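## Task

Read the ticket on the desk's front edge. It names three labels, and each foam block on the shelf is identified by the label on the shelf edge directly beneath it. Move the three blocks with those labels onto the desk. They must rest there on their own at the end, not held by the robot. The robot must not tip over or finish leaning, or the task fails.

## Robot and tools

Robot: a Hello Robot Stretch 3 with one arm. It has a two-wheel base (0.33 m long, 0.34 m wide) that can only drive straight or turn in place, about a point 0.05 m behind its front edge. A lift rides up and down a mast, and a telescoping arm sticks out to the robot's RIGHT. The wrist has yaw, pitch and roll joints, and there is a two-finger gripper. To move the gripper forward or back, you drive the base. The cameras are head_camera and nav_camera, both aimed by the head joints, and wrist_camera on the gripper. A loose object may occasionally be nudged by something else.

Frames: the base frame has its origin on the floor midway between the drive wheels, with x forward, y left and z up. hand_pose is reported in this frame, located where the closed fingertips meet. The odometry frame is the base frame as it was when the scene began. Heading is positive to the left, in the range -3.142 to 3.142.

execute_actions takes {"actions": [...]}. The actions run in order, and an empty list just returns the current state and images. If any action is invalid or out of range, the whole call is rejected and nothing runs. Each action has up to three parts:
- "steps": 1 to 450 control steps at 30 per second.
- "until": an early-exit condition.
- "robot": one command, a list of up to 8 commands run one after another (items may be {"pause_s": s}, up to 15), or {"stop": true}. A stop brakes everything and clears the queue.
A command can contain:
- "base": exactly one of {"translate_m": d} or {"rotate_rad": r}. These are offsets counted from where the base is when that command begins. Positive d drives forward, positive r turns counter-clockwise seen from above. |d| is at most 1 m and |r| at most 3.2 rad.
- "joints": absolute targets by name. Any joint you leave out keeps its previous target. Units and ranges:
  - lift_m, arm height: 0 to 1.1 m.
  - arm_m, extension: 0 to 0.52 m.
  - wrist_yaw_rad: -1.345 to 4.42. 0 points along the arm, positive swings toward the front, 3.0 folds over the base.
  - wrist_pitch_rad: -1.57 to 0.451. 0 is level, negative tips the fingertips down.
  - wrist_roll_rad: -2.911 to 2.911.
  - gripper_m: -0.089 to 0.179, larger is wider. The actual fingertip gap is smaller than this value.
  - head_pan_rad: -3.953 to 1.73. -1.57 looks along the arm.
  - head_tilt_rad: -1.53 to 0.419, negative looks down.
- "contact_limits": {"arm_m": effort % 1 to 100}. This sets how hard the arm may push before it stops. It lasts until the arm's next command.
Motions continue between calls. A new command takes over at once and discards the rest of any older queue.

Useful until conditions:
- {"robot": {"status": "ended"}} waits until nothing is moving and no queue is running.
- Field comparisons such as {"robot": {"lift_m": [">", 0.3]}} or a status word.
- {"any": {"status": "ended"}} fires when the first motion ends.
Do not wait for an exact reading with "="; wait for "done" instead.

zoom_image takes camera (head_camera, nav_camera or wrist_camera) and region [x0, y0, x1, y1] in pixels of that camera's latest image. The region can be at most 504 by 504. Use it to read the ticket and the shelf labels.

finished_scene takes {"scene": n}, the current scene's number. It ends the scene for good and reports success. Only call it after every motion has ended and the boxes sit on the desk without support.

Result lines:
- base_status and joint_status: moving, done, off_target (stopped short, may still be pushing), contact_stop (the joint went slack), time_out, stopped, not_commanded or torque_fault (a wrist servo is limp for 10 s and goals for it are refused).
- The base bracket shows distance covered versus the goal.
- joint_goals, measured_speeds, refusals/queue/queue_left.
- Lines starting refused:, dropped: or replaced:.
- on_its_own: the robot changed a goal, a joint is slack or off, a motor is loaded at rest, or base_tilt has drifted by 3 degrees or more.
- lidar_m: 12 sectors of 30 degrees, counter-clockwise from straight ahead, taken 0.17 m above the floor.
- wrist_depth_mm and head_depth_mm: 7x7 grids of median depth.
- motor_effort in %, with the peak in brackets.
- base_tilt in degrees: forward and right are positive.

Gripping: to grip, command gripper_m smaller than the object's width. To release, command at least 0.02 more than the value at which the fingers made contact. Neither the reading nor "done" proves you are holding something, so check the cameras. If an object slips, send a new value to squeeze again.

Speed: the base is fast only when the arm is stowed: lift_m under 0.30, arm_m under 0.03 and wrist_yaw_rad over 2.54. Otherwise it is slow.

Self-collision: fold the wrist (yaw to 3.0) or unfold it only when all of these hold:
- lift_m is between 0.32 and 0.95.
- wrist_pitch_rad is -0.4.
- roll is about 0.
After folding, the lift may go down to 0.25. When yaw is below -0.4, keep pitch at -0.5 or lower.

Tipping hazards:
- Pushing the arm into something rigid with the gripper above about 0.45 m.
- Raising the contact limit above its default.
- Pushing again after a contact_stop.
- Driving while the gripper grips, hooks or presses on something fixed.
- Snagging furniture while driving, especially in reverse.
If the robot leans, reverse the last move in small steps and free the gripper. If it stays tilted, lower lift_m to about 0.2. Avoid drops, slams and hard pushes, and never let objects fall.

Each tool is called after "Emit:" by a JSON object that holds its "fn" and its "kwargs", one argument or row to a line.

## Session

Emit:
{"fn": "execute_actions", "kwargs": {
  "actions": []
}}

Emit:
{"fn": "execute_actions", "kwargs": {
  "actions": [
    {"robot":{"joints":{"head_pan_rad":-2.0,"head_tilt_rad":-0.3}},"steps":100,"until":{"robot":{"status":"ended"}}}
  ]
}}

Scene clock: 0.00 s.
robot.base_odometry: x=+0.000 y=+0.000 heading=+0.000 (m, m, rad; robot's odometry frame)
robot.turned_by_wheels: +0.000 (rad since the last result)
robot.turned_by_imu: +0.000 (rad since the last result)
robot.base_tilt: forward=-1.7 right=+1.3 (deg)
robot.lidar_m: 2.31 2.03 2.03 1.80 1.57 0.97 1.49 1.71 1.72 2.03 2.74 2.87
robot.head_depth_mm: 1954 3059 3322 3330 3203 2932 2022 / 1975 3071 3562 3515 3571 2928 2016 / 1969 2855 3071 3106 3226 2851 1988 / 1986 2705 2705 2821 2803 2790 1976 / 2038 2437 2488 2491 2532 2553 1980 / 2036 2206 2234 2273 2273 2357 1951 / 1955 2039 2059 2095 2093 2165 1935
robot.base_status: not_commanded
robot.joint_positions: lift_m=+0.567 arm_m=+0.002 wrist_yaw_rad=+3.101 wrist_pitch_rad=-0.611 wrist_roll_rad=+0.016 gripper_m=+0.037 head_pan_rad=+0.011 head_tilt_rad=-0.022
robot.joint_goals: lift_m=+0.567 arm_m=+0.002 wrist_yaw_rad=+3.101 wrist_pitch_rad=-0.611 wrist_roll_rad=+0.016 gripper_m=+0.037 head_pan_rad=+0.011 head_tilt_rad=-0.022
robot.joint_status: lift_m=not_commanded arm_m=not_commanded wrist_yaw_rad=not_commanded wrist_pitch_rad=not_commanded wrist_roll_rad=not_commanded gripper_m=not_commanded head_pan_rad=not_commanded head_tilt_rad=not_commanded
robot.measured_speeds: translate_m=+0.000 rotate_rad=+0.000 lift_m=+0.000 arm_m=+0.000 wrist_yaw_rad=+0.000 wrist_pitch_rad=+0.000 wrist_roll_rad=+0.000 head_pan_rad=+0.000 head_tilt_rad=+0.000
robot: refusals=0 queue=idle queue_left=0
robot.motor_effort: left_wheel=-1 right_wheel=+0 lift_m=+24 arm_m=-1 wrist_yaw_rad=+0 wrist_pitch_rad=+4 wrist_roll_rad=+0 gripper_m=-1 head_pan_rad=+0 head_tilt_rad=+2 (%)
robot.hand_pose: x=-0.0133 y=+0.0486 z=+0.5388 quat_wxyz=(+0.228, +0.684, +0.197, +0.664) (m; robot's base frame)
robot.wrist_depth_mm: - - - - - - - / - - - - - - - / - - - - - - - / 978 965 948 907 908 901 874 / 843 846 818 804 813 766 765 / 742 735 741 709 680 679 698 / 660 657 - - 636 620 622
pictures: head_camera (sideways: a quarter turn clockwise sets it upright), nav_camera (sideways: a quarter turn counterclockwise sets it upright), wrist_camera
Images, in order (width x height): head_camera 896x504, nav_camera 672x504, wrist_camera 644x364.

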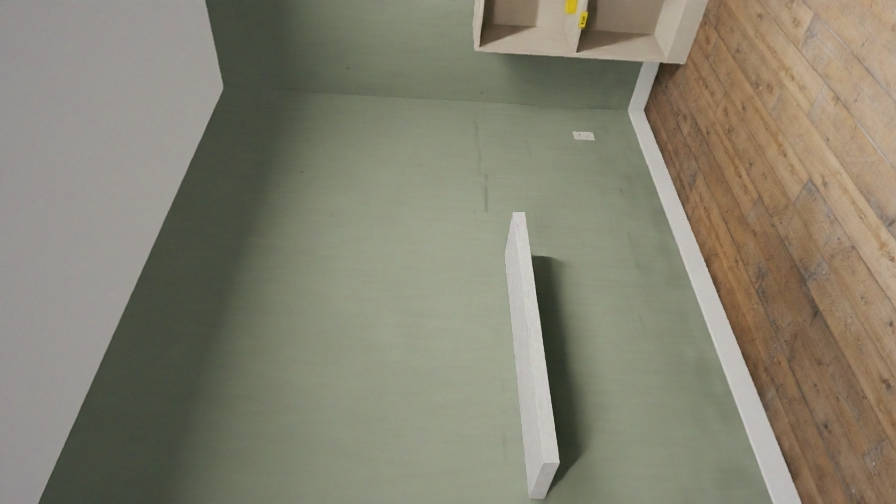

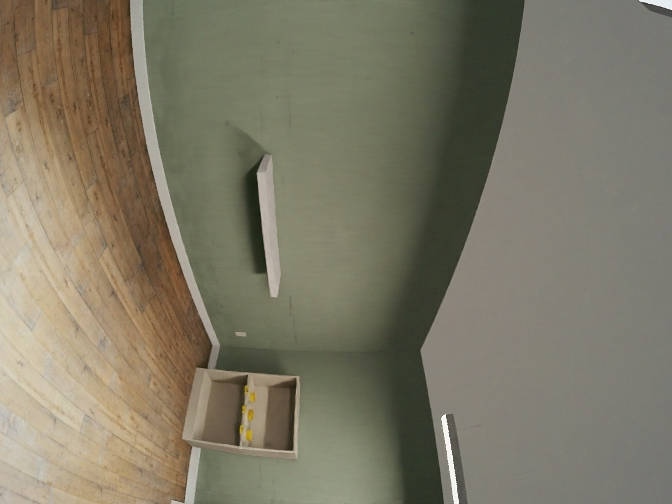

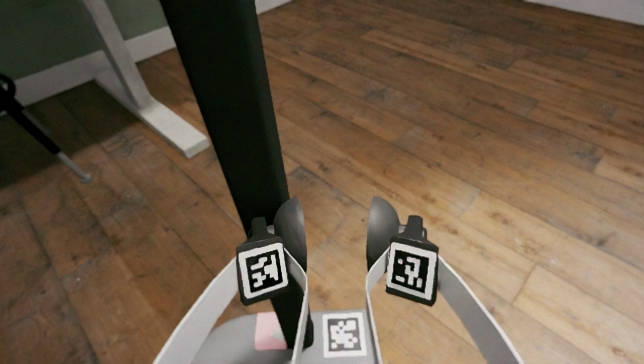

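Scene clock: 1.53 s.
robot.base_odometry: x=+0.000 y=+0.000 heading=+0.000 (m, m, rad; robot's odometry frame)
robot.turned_by_wheels: +0.000 (rad since the last result)
robot.turned_by_imu: +0.000 (rad since the last result)
robot.base_tilt: forward=-1.7 right=+1.3 (deg)
robot.lidar_m: 2.32 2.02 2.02 1.80 1.57 0.96 1.49 1.72 1.72 2.03 2.73 2.86
robot.head_depth_mm: 1417 1494 1579 1664 1777 1824 1479 / 1479 1560 1636 1740 1839 1868 1471 / 1539 1638 1734 1847 1968 1869 1453 / 1606 1701 1799 1923 2067 1856 1448 / 1682 1787 1889 2024 2142 1842 1438 / 1748 1864 2003 2116 2278 1827 1439 / 1820 1956 2094 2244 2367 1810 1438
robot.base_status: not_commanded
robot.joint_positions: lift_m=+0.567 arm_m=+0.002 wrist_yaw_rad=+3.101 wrist_pitch_rad=-0.611 wrist_roll_rad=+0.016 gripper_m=+0.037 head_pan_rad=-1.993 head_tilt_rad=-0.296
robot.joint_goals: lift_m=+0.567 arm_m=+0.002 wrist_yaw_rad=+3.101 wrist_pitch_rad=-0.611 wrist_roll_rad=+0.016 gripper_m=+0.037 head_pan_rad=-2.000 head_tilt_rad=-0.300
robot.joint_status: lift_m=not_commanded arm_m=not_commanded wrist_yaw_rad=not_commanded wrist_pitch_rad=not_commanded wrist_roll_rad=not_commanded gripper_m=not_commanded head_pan_rad=done head_tilt_rad=done
robot.measured_speeds: translate_m=+0.000 rotate_rad=+0.000 lift_m=+0.000 arm_m=+0.000 wrist_yaw_rad=+0.000 wrist_pitch_rad=+0.000 wrist_roll_rad=+0.000 head_pan_rad=+0.000 head_tilt_rad=+0.000
robot: refusals=0 queue=done queue_left=0
robot.motor_effort: left_wheel=+0(1) right_wheel=-1(0) lift_m=+22(23) arm_m=-1(1) wrist_yaw_rad=+1(0) wrist_pitch_rad=+4(4) wrist_roll_rad=+0(0) gripper_m=+1(1) head_pan_rad=-4(48) head_tilt_rad=-2(22) (%)
robot.hand_pose: x=-0.0133 y=+0.0486 z=+0.5388 quat_wxyz=(+0.228, +0.684, +0.197, +0.664) (m; robot's base frame)
robot.wrist_depth_mm: - - - - - - - / - - - - - - - / - - - - - - - / 961 932 925 909 919 890 870 / 831 825 802 795 806 791 754 / 747 741 729 719 669 686 685 / 670 657 - - 630 615 621
pictures: head_camera (sideways: a quarter turn clockwise sets it upright), nav_camera (sideways: a quarter turn counterclockwise sets it upright), wrist_camera
Images, in order (width x height): head_camera 896x504, nav_camera 672x504, wrist_camera 644x364.

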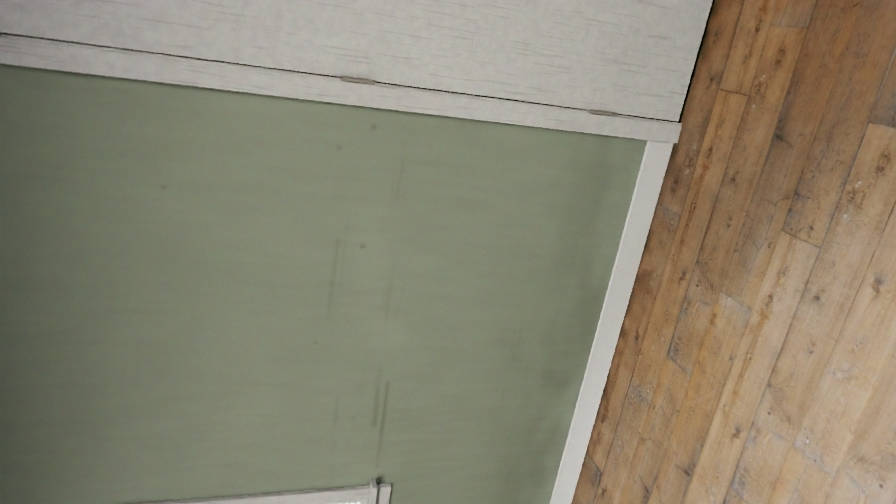

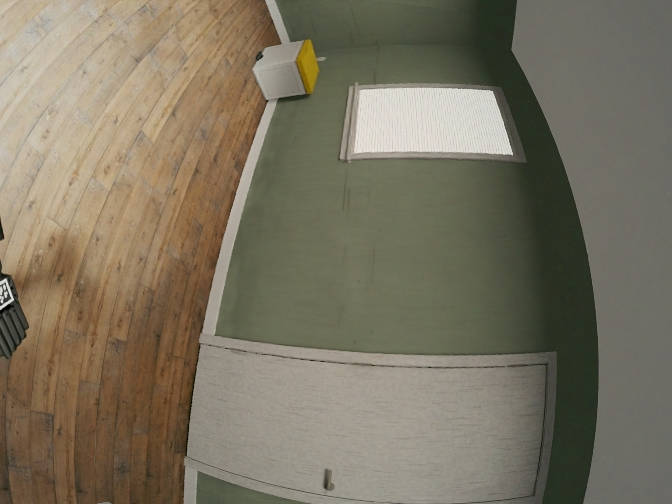

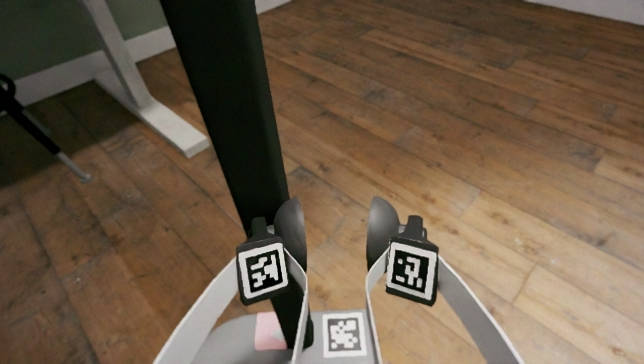

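u axis ≈ -0.81.

Emit:
{"fn": "execute_actions", "kwargs": {
  "actions": [
    {"robot":[{"base":{"rotate_rad":-2.4},"joints":{"wrist_yaw_rad":0,"wrist_pitch_rad":-0.4,"gripper_m":0.15,"head_pan_rad":-1.3,"head_tilt_rad":-0.5}},{"joints":{"wrist_pitch_rad":0.2}}],"steps":400,"until":{"robot":{"status":"ended"}}}
  ]
}}

Scene clock: 10.60 s.
robot.base_odometry: x=+0.000 y=+0.000 heading=-2.400 (m, m, rad; robot's odometry frame)
robot.turned_by_wheels: -2.400 (rad since the last result)
robot.turned_by_imu: -2.381 (rad since the last result)
robot.base_tilt: forward=-1.8 right=+1.3 (deg)
robot.lidar_m: 1.72 1.81 2.44 2.87 2.90 2.10 2.02 2.10 1.64 0.97 1.03 1.78
robot.head_depth_mm: 1234 1357 1124 1201 1751 1487 1272 / 1282 1398 1105 1687 1850 1541 1270 / 1314 1433 1094 1357 1546 1474 1255 / 1345 1480 1082 1409 1718 1522 1241 / 1381 1509 1067 1844 1835 1468 1254 / 1424 1541 1044 1947 1888 1507 1243 / 1459 1577 1037 2046 1871 1486 1244
robot.base_status: done (rotate_rad -2.3998 of -2.4000)
robot.joint_positions: lift_m=+0.567 arm_m=+0.002 wrist_yaw_rad=+0.003 wrist_pitch_rad=+0.175 wrist_roll_rad=+0.016 gripper_m=+0.150 head_pan_rad=-1.307 head_tilt_rad=-0.494
robot.joint_goals: lift_m=+0.567 arm_m=+0.002 wrist_yaw_rad=+0.000 wrist_pitch_rad=+0.200 wrist_roll_rad=+0.016 gripper_m=+0.150 head_pan_rad=-1.300 head_tilt_rad=-0.500
robot.joint_status: lift_m=not_commanded arm_m=not_commanded wrist_yaw_rad=done wrist_pitch_rad=done wrist_roll_rad=not_commanded gripper_m=done head_pan_rad=done head_tilt_rad=done
robot.measured_speeds: translate_m=+0.000 rotate_rad=+0.000 lift_m=+0.000 arm_m=+0.000 wrist_yaw_rad=+0.000 wrist_pitch_rad=+0.000 wrist_roll_rad=+0.000 head_pan_rad=+0.000 head_tilt_rad=+0.000
robot: refusals=0 queue=done queue_left=0
robot.motor_effort: left_wheel=+3(6) right_wheel=-3(6) lift_m=+23(24) arm_m=+0(1) wrist_yaw_rad=-1(3) wrist_pitch_rad=+8(6) wrist_roll_rad=+0(0) gripper_m=+1(84) head_pan_rad=+4(47) head_tilt_rad=-3(20) (%)
robot.hand_pose: x=-0.0207 y=-0.4038 z=+0.7265 quat_wxyz=(+0.699, -0.060, -0.710, +0.063) (m; robot's base frame)
robot.wrist_depth_mm: - - - - - - - / 582 584 585 605 610 702 - / 930 995 - - - - - / - - - - - - - / - - - - - - - / - - - - - - - / - - - - - - -
pictures: head_camera (sideways: a quarter turn clockwise sets it upright), nav_camera (sideways: a quarter turn counterclockwise sets it upright), wrist_camera
Images, in order (width x height): head_camera 896x504, nav_camera 672x504, wrist_camera 644x364.

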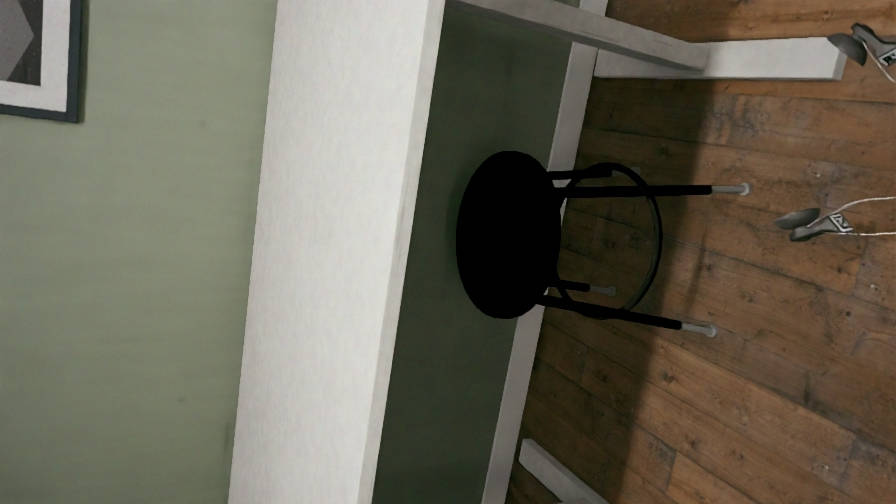

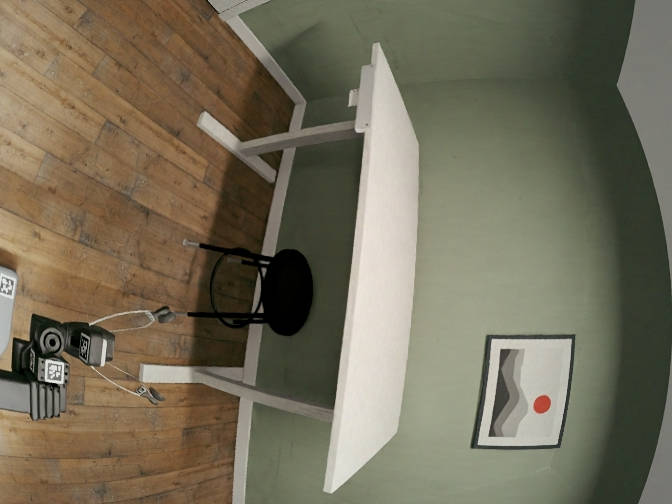

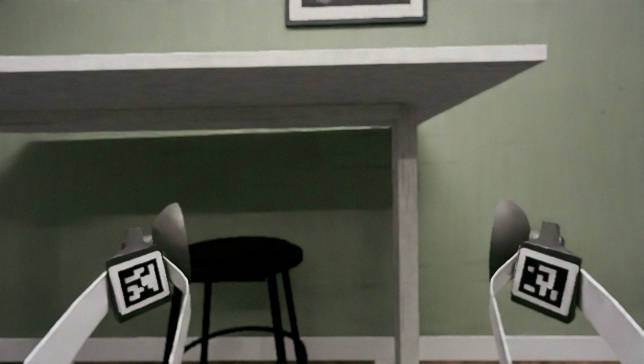

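Emit:
{"fn": "execute_actions", "kwargs": {
  "actions": [
    {"robot":{"base":{"translate_m":0.88},"joints":{"arm_m":0.36,"lift_m":0.6,"head_pan_rad":1.7,"head_tilt_rad":-0.3}},"steps":450,"until":{"robot":{"status":"ended"}}}
  ]
}}

Scene clock: 23.47 s.
robot.base_odometry: x=-0.649 y=-0.595 heading=-2.400 (m, m, rad; robot's odometry frame)
robot.turned_by_wheels: +0.000 (rad since the last result)
robot.turned_by_imu: +0.001 (rad since the last result)
robot.base_tilt: forward=-1.5 right=+1.4 (deg)
robot.lidar_m: 0.84 0.86 1.22 2.37 3.06 3.02 2.90 2.23 1.06 1.10 1.24 0.88
robot.head_depth_mm: 2683 2890 3047 2655 2427 1860 1461 / 2747 2837 3048 3152 2501 1830 1455 / 2732 2902 3096 3281 2523 1819 1440 / 2759 2852 3111 3306 2473 1819 1430 / 2750 2919 3131 3298 2449 1792 1425 / 2794 2983 3153 3268 2457 1800 1421 / 2905 3089 3277 3405 2542 1822 -
robot.base_status: done (translate_m +0.8800 of +0.8800)
robot.joint_positions: lift_m=+0.599 arm_m=+0.360 wrist_yaw_rad=+0.002 wrist_pitch_rad=+0.177 wrist_roll_rad=+0.016 gripper_m=+0.150 head_pan_rad=+1.693 head_tilt_rad=-0.310
robot.joint_goals: lift_m=+0.600 arm_m=+0.360 wrist_yaw_rad=+0.000 wrist_pitch_rad=+0.200 wrist_roll_rad=+0.016 gripper_m=+0.150 head_pan_rad=+1.700 head_tilt_rad=-0.300
robot.joint_status: lift_m=done arm_m=done wrist_yaw_rad=done wrist_pitch_rad=done wrist_roll_rad=not_commanded gripper_m=done head_pan_rad=done head_tilt_rad=done
robot.measured_speeds: translate_m=+0.000 rotate_rad=+0.000 lift_m=+0.000 arm_m=+0.000 wrist_yaw_rad=+0.000 wrist_pitch_rad=+0.000 wrist_roll_rad=+0.000 head_pan_rad=+0.000 head_tilt_rad=+0.000
robot: refusals=0 queue=done queue_left=0
robot.motor_effort: left_wheel=+3(6) right_wheel=-3(4) lift_m=+34(33) arm_m=+3(9) wrist_yaw_rad=-1(1) wrist_pitch_rad=+7(8) wrist_roll_rad=+0(0) gripper_m=+1(2) head_pan_rad=+4(49) head_tilt_rad=+5(22) (%)
robot.hand_pose: x=-0.0208 y=-0.7611 z=+0.7595 quat_wxyz=(+0.699, -0.061, -0.710, +0.063) (m; robot's base frame)
robot.wrist_depth_mm: 312 311 315 319 322 328 331 / 958 477 471 469 471 467 469 / 963 968 534 964 947 960 914 / 993 983 569 973 945 939 942 / 994 990 571 962 966 969 954 / 976 - 562 945 950 967 939 / 943 971 557 974 963 963 954
pictures: head_camera (sideways: a quarter turn clockwise sets it upright), nav_camera (sideways: a quarter turn counterclockwise sets it upright), wrist_camera
Images, in order (width x height): head_camera 896x504, nav_camera 672x504, wrist_camera 644x364.

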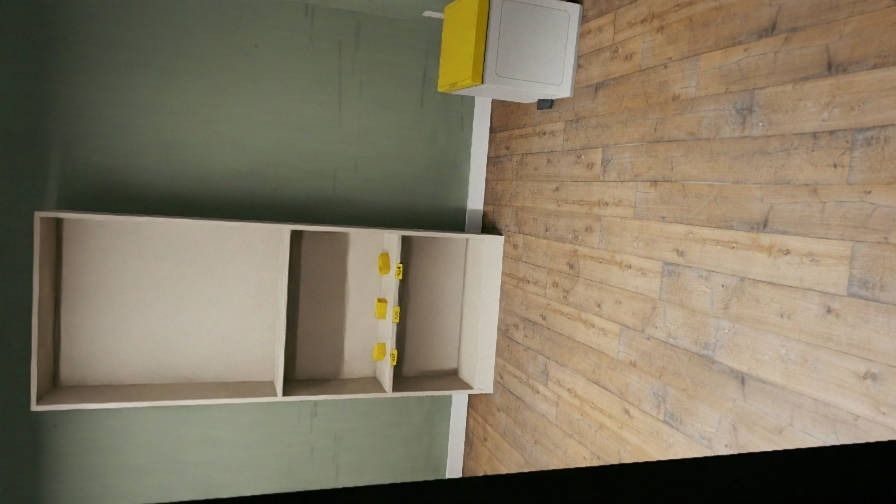

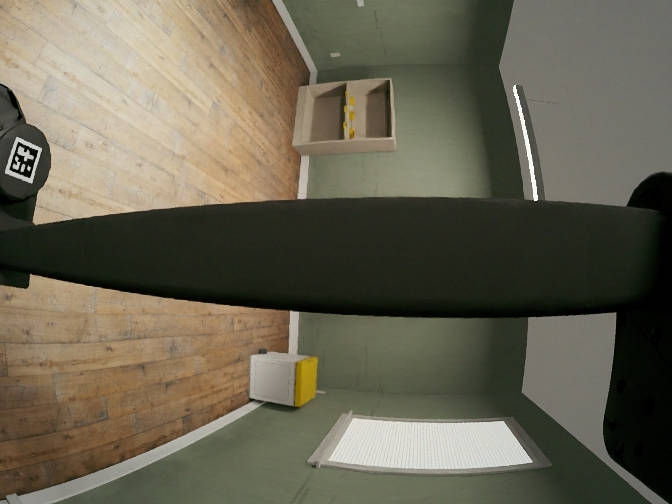

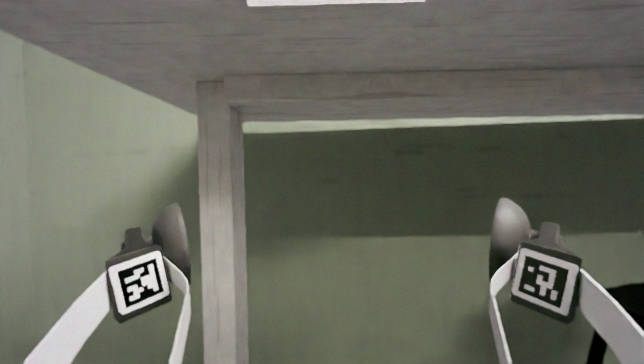

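Emit:
{"fn": "zoom_image", "kwargs": {
  "camera": "head_camera",
  "region": [330,250,450,370]
}}

Emit:
{"fn": "execute_actions", "kwargs": {
  "actions": [
    {"robot":{"joints":{"arm_m":0.39,"lift_m":0.67,"head_pan_rad":-3.95}},"steps":450,"until":{"robot":{"status":"ended"}}}
  ]
}}

Region (330, 250, 450, 370) of head_camera's 896x504 image, scaled by 4.200, with more detail than that image has.

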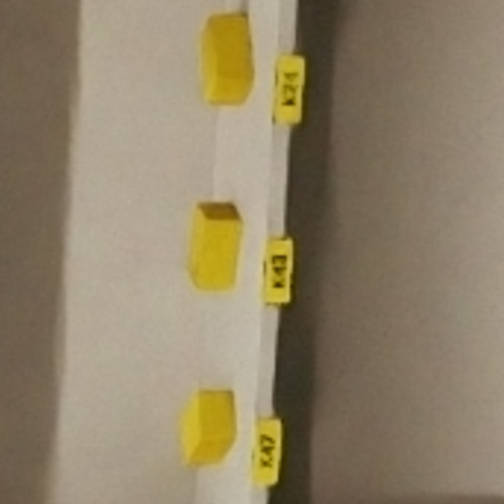

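Scene clock: 29.43 s.
robot.base_odometry: x=-0.649 y=-0.595 heading=-2.400 (m, m, rad; robot's odometry frame)
robot.turned_by_wheels: +0.000 (rad since the last result)
robot.turned_by_imu: +0.001 (rad since the last result)
robot.base_tilt: forward=-1.6 right=+1.4 (deg)
robot.lidar_m: 0.84 0.86 1.22 2.37 3.04 3.03 2.90 2.24 1.07 1.10 1.24 0.88
robot.head_depth_mm: - - - - - - - / - - - - - - - / 3490 3809 3780 3909 2545 - - / 3588 3903 - 3892 2510 1827 1439 / 3309 3463 3709 3755 2487 1815 1435 / 3005 3147 3360 3423 2432 1788 1413 / 2728 2900 3014 3183 2416 1778 1410
robot.base_status: done (translate_m +0.8800 of +0.8800)
robot.joint_positions: lift_m=+0.669 arm_m=+0.390 wrist_yaw_rad=+0.002 wrist_pitch_rad=+0.177 wrist_roll_rad=+0.016 gripper_m=+0.150 head_pan_rad=-3.935 head_tilt_rad=-0.310
robot.joint_goals: lift_m=+0.670 arm_m=+0.390 wrist_yaw_rad=+0.000 wrist_pitch_rad=+0.200 wrist_roll_rad=+0.016 gripper_m=+0.150 head_pan_rad=-3.950 head_tilt_rad=-0.300
robot.joint_status: lift_m=done arm_m=done wrist_yaw_rad=done wrist_pitch_rad=done wrist_roll_rad=not_commanded gripper_m=done head_pan_rad=done head_tilt_rad=done
robot.measured_speeds: translate_m=+0.000 rotate_rad=+0.000 lift_m=+0.000 arm_m=+0.000 wrist_yaw_rad=+0.000 wrist_pitch_rad=+0.000 wrist_roll_rad=+0.000 head_pan_rad=+0.000 head_tilt_rad=+0.000
robot: refusals=0 queue=done queue_left=0
robot.motor_effort: left_wheel=+3(2) right_wheel=-3(3) lift_m=+34(36) arm_m=+3(2) wrist_yaw_rad=-1(0) wrist_pitch_rad=+7(7) wrist_roll_rad=+0(0) gripper_m=+1(0) head_pan_rad=-4(47) head_tilt_rad=+5(5) (%)
robot.hand_pose: x=-0.0208 y=-0.7911 z=+0.8295 quat_wxyz=(+0.699, -0.061, -0.710, +0.063) (m; robot's base frame)
robot.wrist_depth_mm: 113 113 112 112 112 112 112 / 238 239 122 122 121 256 262 / 935 514 358 122 122 438 440 / 950 950 921 935 916 904 907 / 945 953 938 916 937 906 913 / 935 - 936 918 926 903 914 / 927 950 552 948 946 958 938
pictures: head_camera (sideways: a quarter turn clockwise sets it upright), nav_camera (sideways: a quarter turn counterclockwise sets it upright), wrist_camera
Images, in order (width x height): head_camera 896x504, nav_camera 672x504, wrist_camera 644x364.

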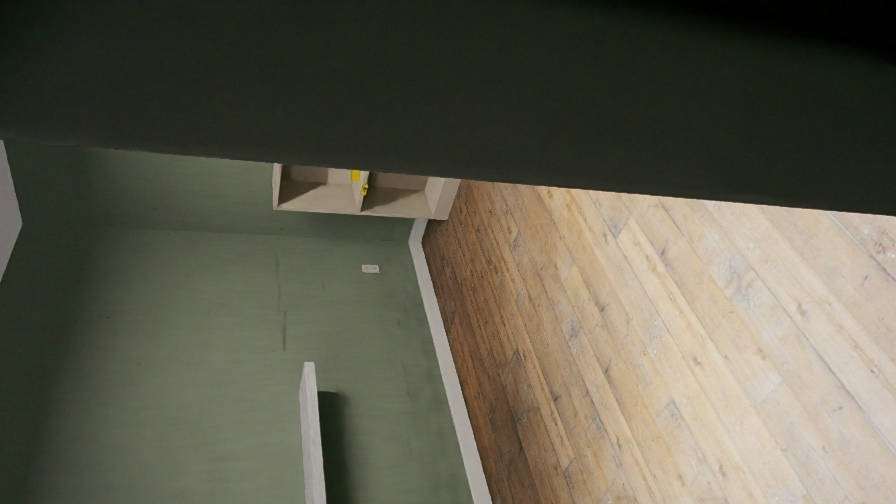

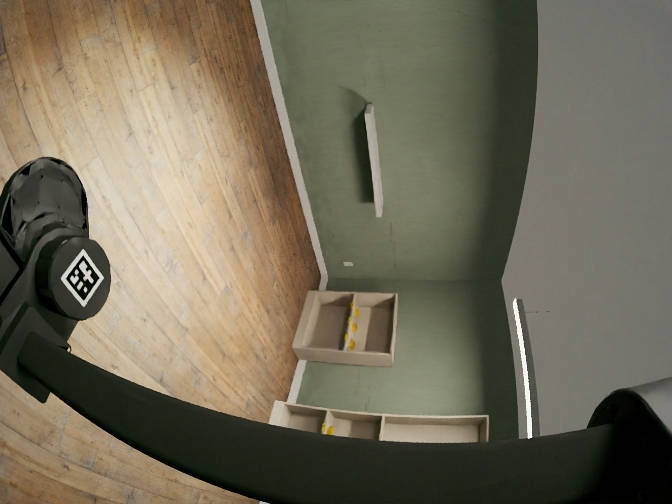

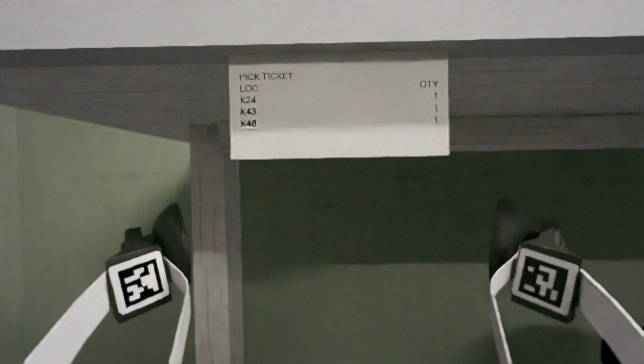

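Emit:
{"fn": "execute_actions", "kwargs": {
  "actions": [
    {"robot":[{"joints":{"lift_m":0.58}},{"joints":{"lift_m":0.285,"arm_m":0,"wrist_pitch_rad":-0.4,"head_pan_rad":-1.57,"head_tilt_rad":-0.8}},{"joints":{"wrist_yaw_rad":2.7},"base":{"rotate_rad":1.78}},{"base":{"translate_m":1}},{"base":{"translate_m":1}},{"base":{"translate_m":0.37}},{"base":{"rotate_rad":1.39}},{"joints":{"lift_m":0.48,"wrist_yaw_rad":0}}],"steps":450,"until":{"robot":{"status":"ended"}}},
    {"steps":450,"until":{"robot":{"status":"ended"}}},
    {"robot":{"joints":{"wrist_pitch_rad":0,"gripper_m":0.17,"arm_m":0.15}},"steps":450,"until":{"robot":{"status":"ended"}}}
  ]
}}

Scene clock: 67.70 s.
robot.base_odometry: x=+1.280 y=-1.972 heading=+0.770 (m, m, rad; robot's odometry frame)
robot.turned_by_wheels: +3.170 (rad since the last result)
robot.turned_by_imu: +3.151 (rad since the last result)
robot.base_tilt: forward=-1.6 right=+1.3 (deg)
robot.lidar_m: 2.46 2.55 3.47 3.29 1.85 1.35 0.88 0.92 0.63 0.84 0.77 1.26
robot.head_depth_mm: 655 588 717 1247 1460 1291 1129 / 676 583 911 963 1151 1285 1124 / 675 577 957 986 1295 - 1123 / 675 571 954 985 1358 1233 1120 / 666 806 954 972 1300 1242 1109 / 662 806 954 971 1314 1242 1109 / 658 804 949 964 1308 1245 1112
robot.base_status: done (rotate_rad +1.3898 of +1.3900)
robot.joint_positions: lift_m=+0.479 arm_m=+0.150 wrist_yaw_rad=+0.003 wrist_pitch_rad=-0.024 wrist_roll_rad=+0.016 gripper_m=+0.170 head_pan_rad=-1.577 head_tilt_rad=-0.791
robot.joint_goals: lift_m=+0.480 arm_m=+0.150 wrist_yaw_rad=+0.000 wrist_pitch_rad=+0.000 wrist_roll_rad=+0.016 gripper_m=+0.170 head_pan_rad=-1.570 head_tilt_rad=-0.800
robot.joint_status: lift_m=done arm_m=done wrist_yaw_rad=done wrist_pitch_rad=done wrist_roll_rad=not_commanded gripper_m=done head_pan_rad=done head_tilt_rad=done
robot.measured_speeds: translate_m=+0.000 rotate_rad=+0.000 lift_m=+0.000 arm_m=+0.000 wrist_yaw_rad=+0.000 wrist_pitch_rad=+0.000 wrist_roll_rad=+0.000 head_pan_rad=+0.000 head_tilt_rad=+0.000
robot: refusals=0 queue=done queue_left=0
robot.motor_effort: left_wheel=-4(9) right_wheel=+2(8) lift_m=+33(37) arm_m=+3(3) wrist_yaw_rad=-1(4) wrist_pitch_rad=+8(8) wrist_roll_rad=+0(0) gripper_m=+0(74) head_pan_rad=+4(49) head_tilt_rad=-5(35) (%)
robot.hand_pose: x=-0.0208 y=-0.5502 z=+0.5879 quat_wxyz=(+0.702, +0.010, -0.713, -0.008) (m; robot's base frame)
robot.wrist_depth_mm: 410 416 411 411 412 400 267 / 429 428 426 429 426 404 270 / 445 442 440 440 439 404 270 / 454 313 356 386 309 364 271 / 278 293 266 262 258 254 247 / 207 - 204 203 202 202 - / 520 512 512 513 511 419 283
pictures: head_camera (sideways: a quarter turn clockwise sets it upright), nav_camera (sideways: a quarter turn counterclockwise sets it upright), wrist_camera
Images, in order (width x height): head_camera 896x504, nav_camera 672x504, wrist_camera 644x364.

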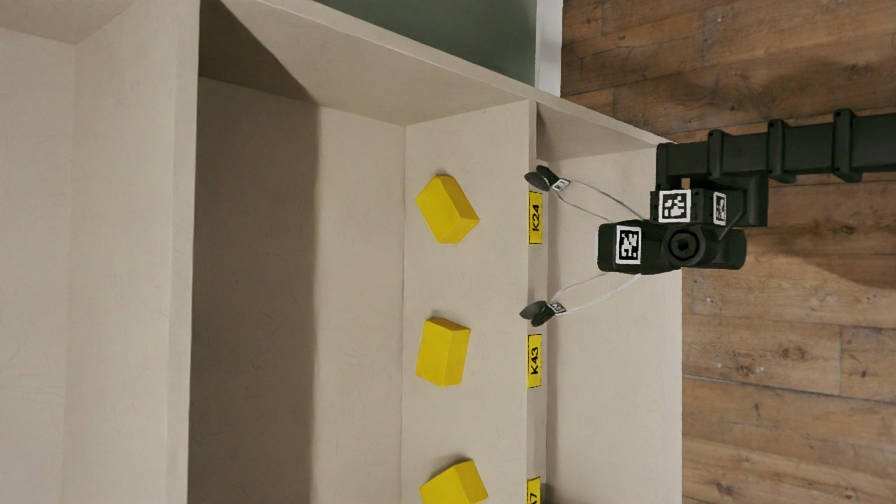

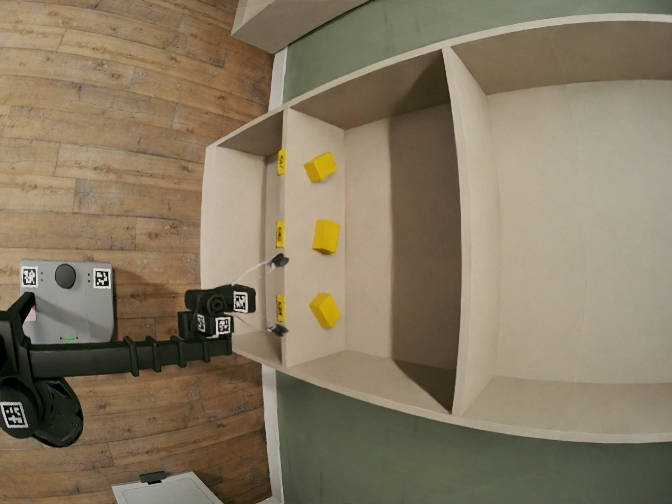

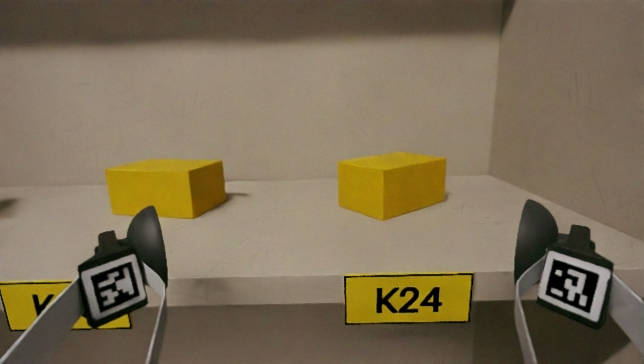

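Emit:
{"fn": "execute_actions", "kwargs": {
  "actions": [
    {"robot":[{"base":{"translate_m":0.205},"joints":{"wrist_yaw_rad":-0.2,"head_pan_rad":-0.6,"head_tilt_rad":-0.5}},{"joints":{"arm_m":0.32}}],"steps":450,"until":{"robot":{"status":"ended"}}}
  ]
}}

Scene clock: 75.40 s.
robot.base_odometry: x=+1.427 y=-1.829 heading=+0.770 (m, m, rad; robot's odometry frame)
robot.turned_by_wheels: +0.000 (rad since the last result)
robot.turned_by_imu: +0.001 (rad since the last result)
robot.base_tilt: forward=-1.6 right=+1.4 (deg)
robot.lidar_m: 2.25 2.34 3.20 3.46 2.15 1.56 1.08 1.13 0.73 0.83 0.65 1.14
robot.head_depth_mm: 905 965 1030 1095 1139 836 1116 / 1006 1078 1154 1246 1357 1433 1107 / 1130 1195 1274 1407 1582 1507 1259 / 1301 1309 1188 1347 1543 1507 1245 / 1512 1527 1712 1530 1734 1497 1240 / 1820 1723 1819 2076 1851 1478 1244 / 1906 2015 2248 2344 1839 1491 1235
robot.base_status: done (translate_m +0.2050 of +0.2050)
robot.joint_positions: lift_m=+0.479 arm_m=+0.320 wrist_yaw_rad=-0.197 wrist_pitch_rad=-0.023 wrist_roll_rad=+0.016 gripper_m=+0.170 head_pan_rad=-0.607 head_tilt_rad=-0.507
robot.joint_goals: lift_m=+0.480 arm_m=+0.320 wrist_yaw_rad=-0.200 wrist_pitch_rad=+0.000 wrist_roll_rad=+0.016 gripper_m=+0.170 head_pan_rad=-0.600 head_tilt_rad=-0.500
robot.joint_status: lift_m=done arm_m=done wrist_yaw_rad=done wrist_pitch_rad=done wrist_roll_rad=not_commanded gripper_m=done head_pan_rad=done head_tilt_rad=done
robot.measured_speeds: translate_m=+0.000 rotate_rad=+0.000 lift_m=+0.000 arm_m=+0.000 wrist_yaw_rad=+0.000 wrist_pitch_rad=+0.000 wrist_roll_rad=+0.000 head_pan_rad=+0.000 head_tilt_rad=+0.000
robot: refusals=0 queue=done queue_left=0
robot.motor_effort: left_wheel=-4(4) right_wheel=+3(6) lift_m=+33(33) arm_m=+3(3) wrist_yaw_rad=-1(2) wrist_pitch_rad=+7(7) wrist_roll_rad=+0(0) gripper_m=+1(0) head_pan_rad=+4(49) head_tilt_rad=+3(26) (%)
robot.hand_pose: x=-0.0716 y=-0.7152 z=+0.5880 quat_wxyz=(+0.697, -0.062, -0.710, -0.078) (m; robot's base frame)
robot.wrist_depth_mm: 227 236 247 258 273 287 303 / 232 244 256 268 282 300 319 / 242 252 263 278 292 308 330 / 248 257 267 284 306 323 333 / 253 263 147 142 220 251 189 / 207 - 140 139 166 182 - / 144 148 143 141 142 143 135
pictures: head_camera (sideways: a quarter turn clockwise sets it upright), nav_camera (sideways: a quarter turn counterclockwise sets it upright), wrist_camera
Images, in order (width x height): head_camera 896x504, nav_camera 672x504, wrist_camera 644x364.

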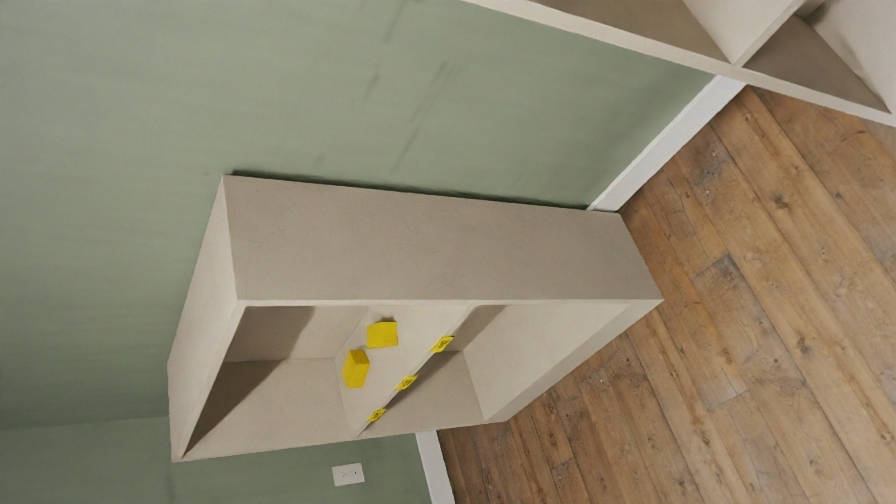

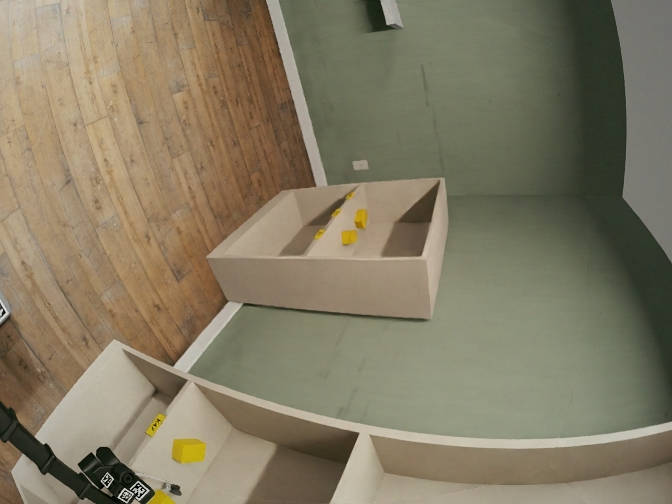

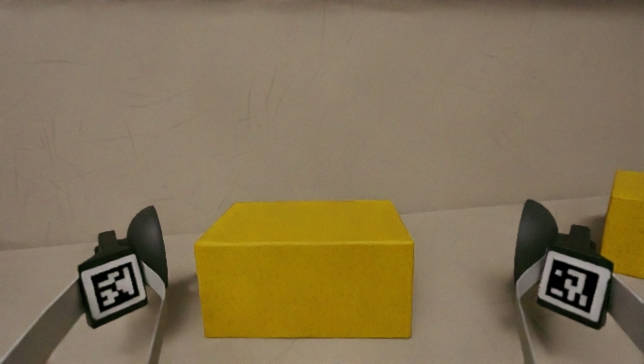

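Emit:
{"fn": "execute_actions", "kwargs": {
  "actions": [
    {"robot":[{"base":{"translate_m":0.016},"joints":{"lift_m":0.472,"head_pan_rad":-2.5,"head_tilt_rad":-0.35}},{"joints":{"gripper_m":0.05}},{"joints":{"lift_m":0.51}},{"joints":{"arm_m":0}},{"joints":{"wrist_pitch_rad":-0.4,"wrist_yaw_rad":2.7,"lift_m":0.285}},{"base":{"rotate_rad":1.7}},{"base":{"translate_m":1}}],"steps":450,"until":{"robot":{"status":"ended"}}},
    {"steps":450,"until":{"robot":{"status":"ended"}}}
  ]
}}

Emit:
{"fn": "zoom_image", "kwargs": {
  "camera": "head_camera",
  "region": [320,120,570,370]
}}

Emit:
{"fn": "execute_actions", "kwargs": {
  "actions": [
    {"robot":[{"base":{"translate_m":1}},{"base":{"translate_m":0.35}},{"base":{"rotate_rad":1.46}},{"joints":{"lift_m":0.93,"wrist_yaw_rad":0,"head_tilt_rad":-0.55,"head_pan_rad":-1.57}},{"joints":{"wrist_pitch_rad":0}},{"joints":{"arm_m":0.46}}],"steps":450,"until":{"robot":{"status":"ended"}}},
    {"steps":450,"until":{"robot":{"status":"ended"}}}
  ]
}}

Scene clock: 98.90 s.
robot.base_odometry: x=+0.656 y=-1.195 heading=+2.470 (m, m, rad; robot's odometry frame)
robot.turned_by_wheels: +1.700 (rad since the last result)
robot.turned_by_imu: +1.690 (rad since the last result)
robot.base_tilt: forward=-1.7 right=+1.3 (deg)
robot.lidar_m: 2.27 1.76 1.43 1.41 1.41 1.61 1.60 1.90 2.38 2.35 2.54 2.50
robot.head_depth_mm: 1738 1831 1918 2019 2109 1762 1407 / 1867 1963 1995 2200 2240 1752 1388 / 2025 2149 2206 2234 2215 1725 1383 / 2234 2368 2455 2644 2305 1732 1376 / 2465 2610 2479 2719 2270 1715 1375 / 2407 2548 2722 2917 2249 1711 1370 / 2220 2343 2480 2630 2229 1697 1361
robot.base_status: done (translate_m +1.0000 of +1.0000)
robot.joint_positions: lift_m=+0.286 arm_m=+0.003 wrist_yaw_rad=+2.697 wrist_pitch_rad=-0.416 wrist_roll_rad=+0.016 gripper_m=+0.051 head_pan_rad=-2.493 head_tilt_rad=-0.358
robot.joint_goals: lift_m=+0.285 arm_m=+0.000 wrist_yaw_rad=+2.700 wrist_pitch_rad=-0.400 wrist_roll_rad=+0.016 gripper_m=+0.050 head_pan_rad=-2.500 head_tilt_rad=-0.350
robot.joint_status: lift_m=done arm_m=done wrist_yaw_rad=done wrist_pitch_rad=done wrist_roll_rad=not_commanded gripper_m=done head_pan_rad=done head_tilt_rad=done
robot.measured_speeds: translate_m=+0.000 rotate_rad=+0.000 lift_m=+0.000 arm_m=+0.000 wrist_yaw_rad=+0.000 wrist_pitch_rad=+0.000 wrist_roll_rad=+0.000 head_pan_rad=+0.000 head_tilt_rad=+0.000
robot: refusals=0 queue=done queue_left=0
robot.motor_effort: left_wheel=-4(9) right_wheel=+3(8) lift_m=+12(36) arm_m=-4(5) wrist_yaw_rad=+3(3) wrist_pitch_rad=+5(8) wrist_roll_rad=+0(0) gripper_m=-18(90) head_pan_rad=-3(47) head_tilt_rad=+5(18) (%)
robot.hand_pose: x=+0.0754 y=+0.0551 z=+0.2987 quat_wxyz=(+0.295, +0.712, -0.012, +0.637) (m; robot's base frame)
robot.wrist_depth_mm: - - - - - - - / - - - - - - - / 959 936 919 897 875 841 836 / 770 735 724 701 708 672 657 / - 611 136 135 133 575 549 / - - 140 138 138 - 479 / 449 - - 414 415 415 414
pictures: head_camera (sideways: a quarter turn clockwise sets it upright), nav_camera (sideways: a quarter turn counterclockwise sets it upright), wrist_camera
Images, in order (width x height): head_camera 896x504, nav_camera 672x504, wrist_camera 644x364.

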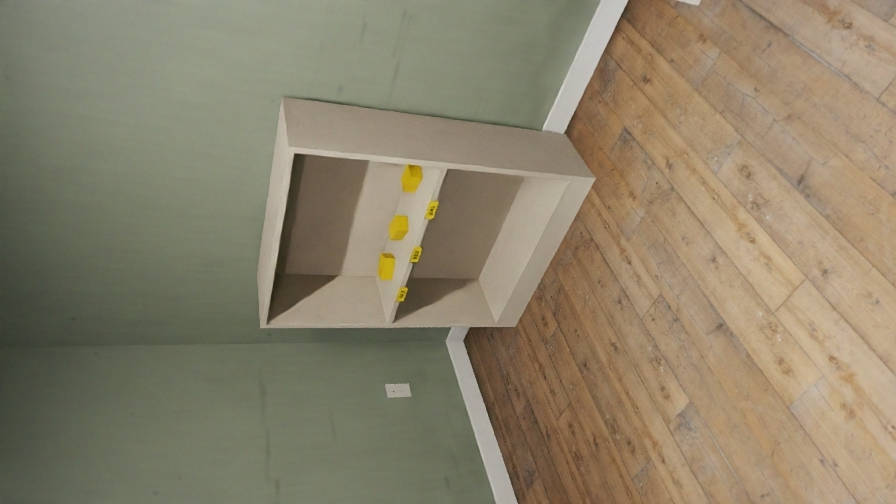

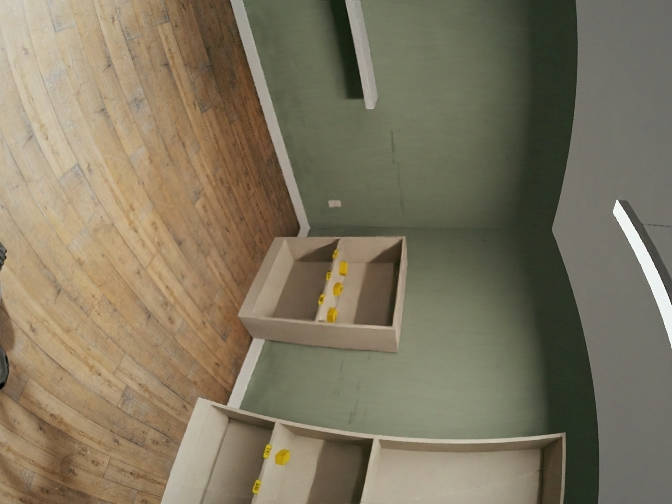

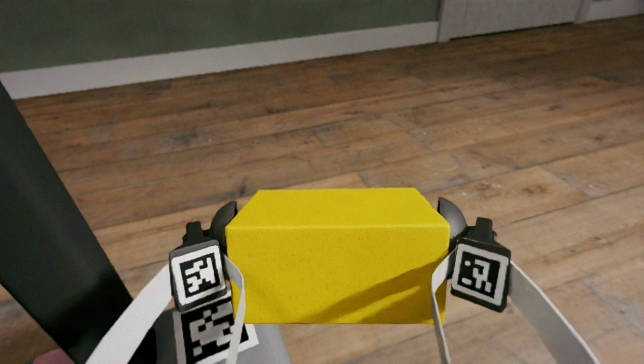

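Region (320, 120, 570, 370) of head_camera's 896x504 image, scaled by 2.016, with more detail than that image has.

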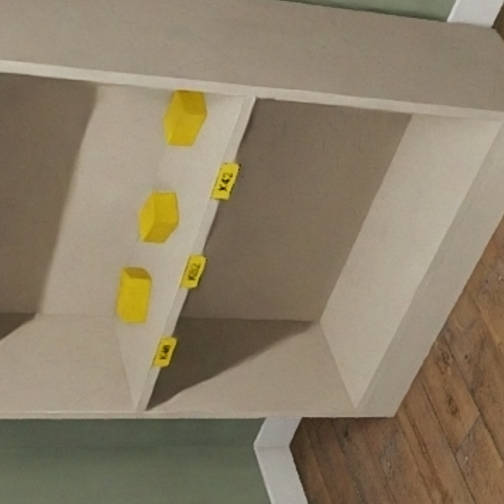

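Scene clock: 121.13 s.
robot.base_odometry: x=-0.400 y=-0.355 heading=-2.354 (m, m, rad; robot's odometry frame)
robot.turned_by_wheels: +1.460 (rad since the last result)
robot.turned_by_imu: +1.452 (rad since the last result)
robot.base_tilt: forward=-1.7 right=+1.3 (deg)
robot.lidar_m: 1.24 1.30 1.77 2.90 3.32 2.60 2.51 2.22 1.03 0.95 1.21 1.28
robot.head_depth_mm: 1288 1401 1002 - - 1448 1242 / 1284 1396 - 1314 1692 1440 1229 / 1287 1405 - 1369 1704 1478 1225 / 1279 1393 827 1794 1768 1436 1236 / 1279 1373 927 1814 1792 1466 1221 / 1278 1389 911 1799 1799 1452 1216 / 1292 1383 900 1815 1673 1442 1211
robot.base_status: done (rotate_rad +1.4598 of +1.4600)
robot.joint_positions: lift_m=+0.929 arm_m=+0.460 wrist_yaw_rad=+0.002 wrist_pitch_rad=-0.026 wrist_roll_rad=+0.016 gripper_m=+0.051 head_pan_rad=-1.577 head_tilt_rad=-0.543
robot.joint_goals: lift_m=+0.930 arm_m=+0.460 wrist_yaw_rad=+0.000 wrist_pitch_rad=+0.000 wrist_roll_rad=+0.016 gripper_m=+0.050 head_pan_rad=-1.570 head_tilt_rad=-0.550
robot.joint_status: lift_m=done arm_m=done wrist_yaw_rad=done wrist_pitch_rad=done wrist_roll_rad=not_commanded gripper_m=done head_pan_rad=done head_tilt_rad=done
robot.measured_speeds: translate_m=+0.000 rotate_rad=+0.000 lift_m=+0.000 arm_m=+0.000 wrist_yaw_rad=+0.000 wrist_pitch_rad=+0.000 wrist_roll_rad=+0.000 head_pan_rad=+0.000 head_tilt_rad=+0.000
robot: refusals=0 queue=done queue_left=0
robot.motor_effort: left_wheel=-4(10) right_wheel=+2(8) lift_m=+34(37) arm_m=+3(3) wrist_yaw_rad=+0(2) wrist_pitch_rad=+8(10) wrist_roll_rad=+0(0) gripper_m=-15(17) head_pan_rad=+4(49) head_tilt_rad=-3(20) (%)
robot.hand_pose: x=-0.0209 y=-0.8601 z=+1.0373 quat_wxyz=(+0.701, +0.010, -0.713, -0.009) (m; robot's base frame)
robot.wrist_depth_mm: 801 792 787 788 781 767 770 / 837 830 816 814 825 793 789 / 880 856 840 837 832 823 816 / 685 663 646 626 603 587 575 / 402 398 136 135 133 392 363 / 287 297 141 138 137 - 262 / 219 218 216 205 202 208 207
pictures: head_camera (sideways: a quarter turn clockwise sets it upright), nav_camera (sideways: a quarter turn counterclockwise sets it upright), wrist_camera
Images, in order (width x height): head_camera 896x504, nav_camera 672x504, wrist_camera 644x364.

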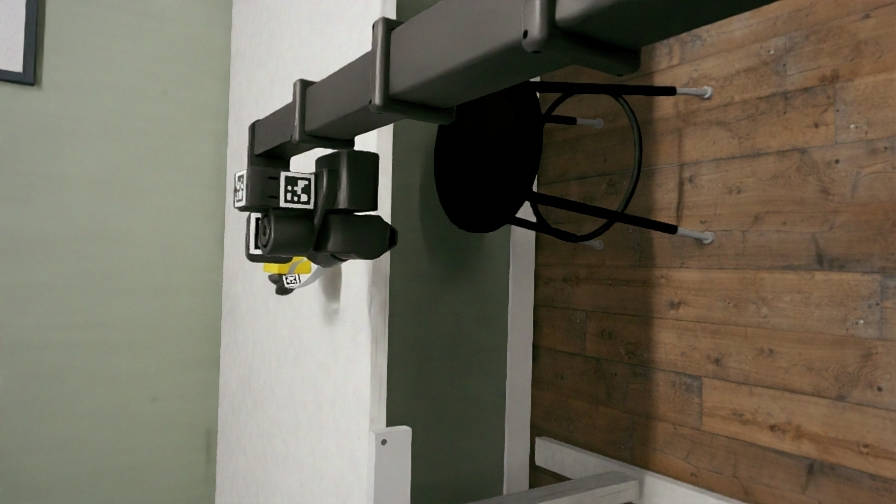

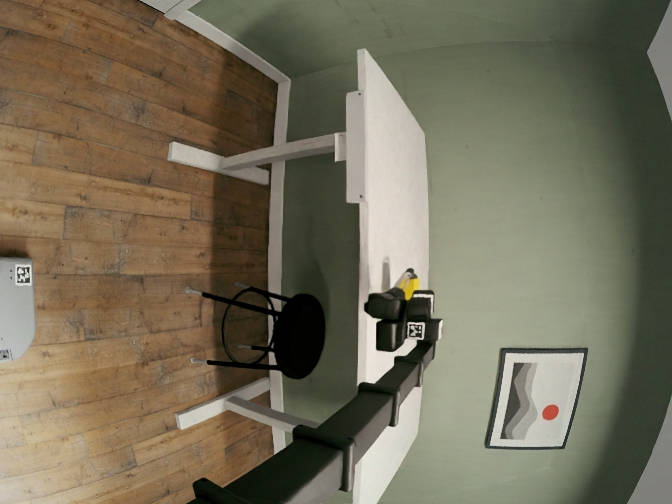

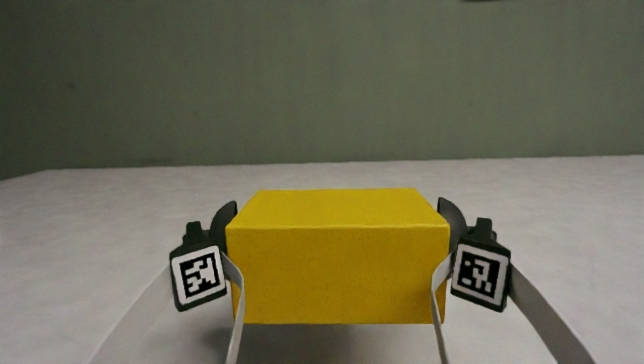

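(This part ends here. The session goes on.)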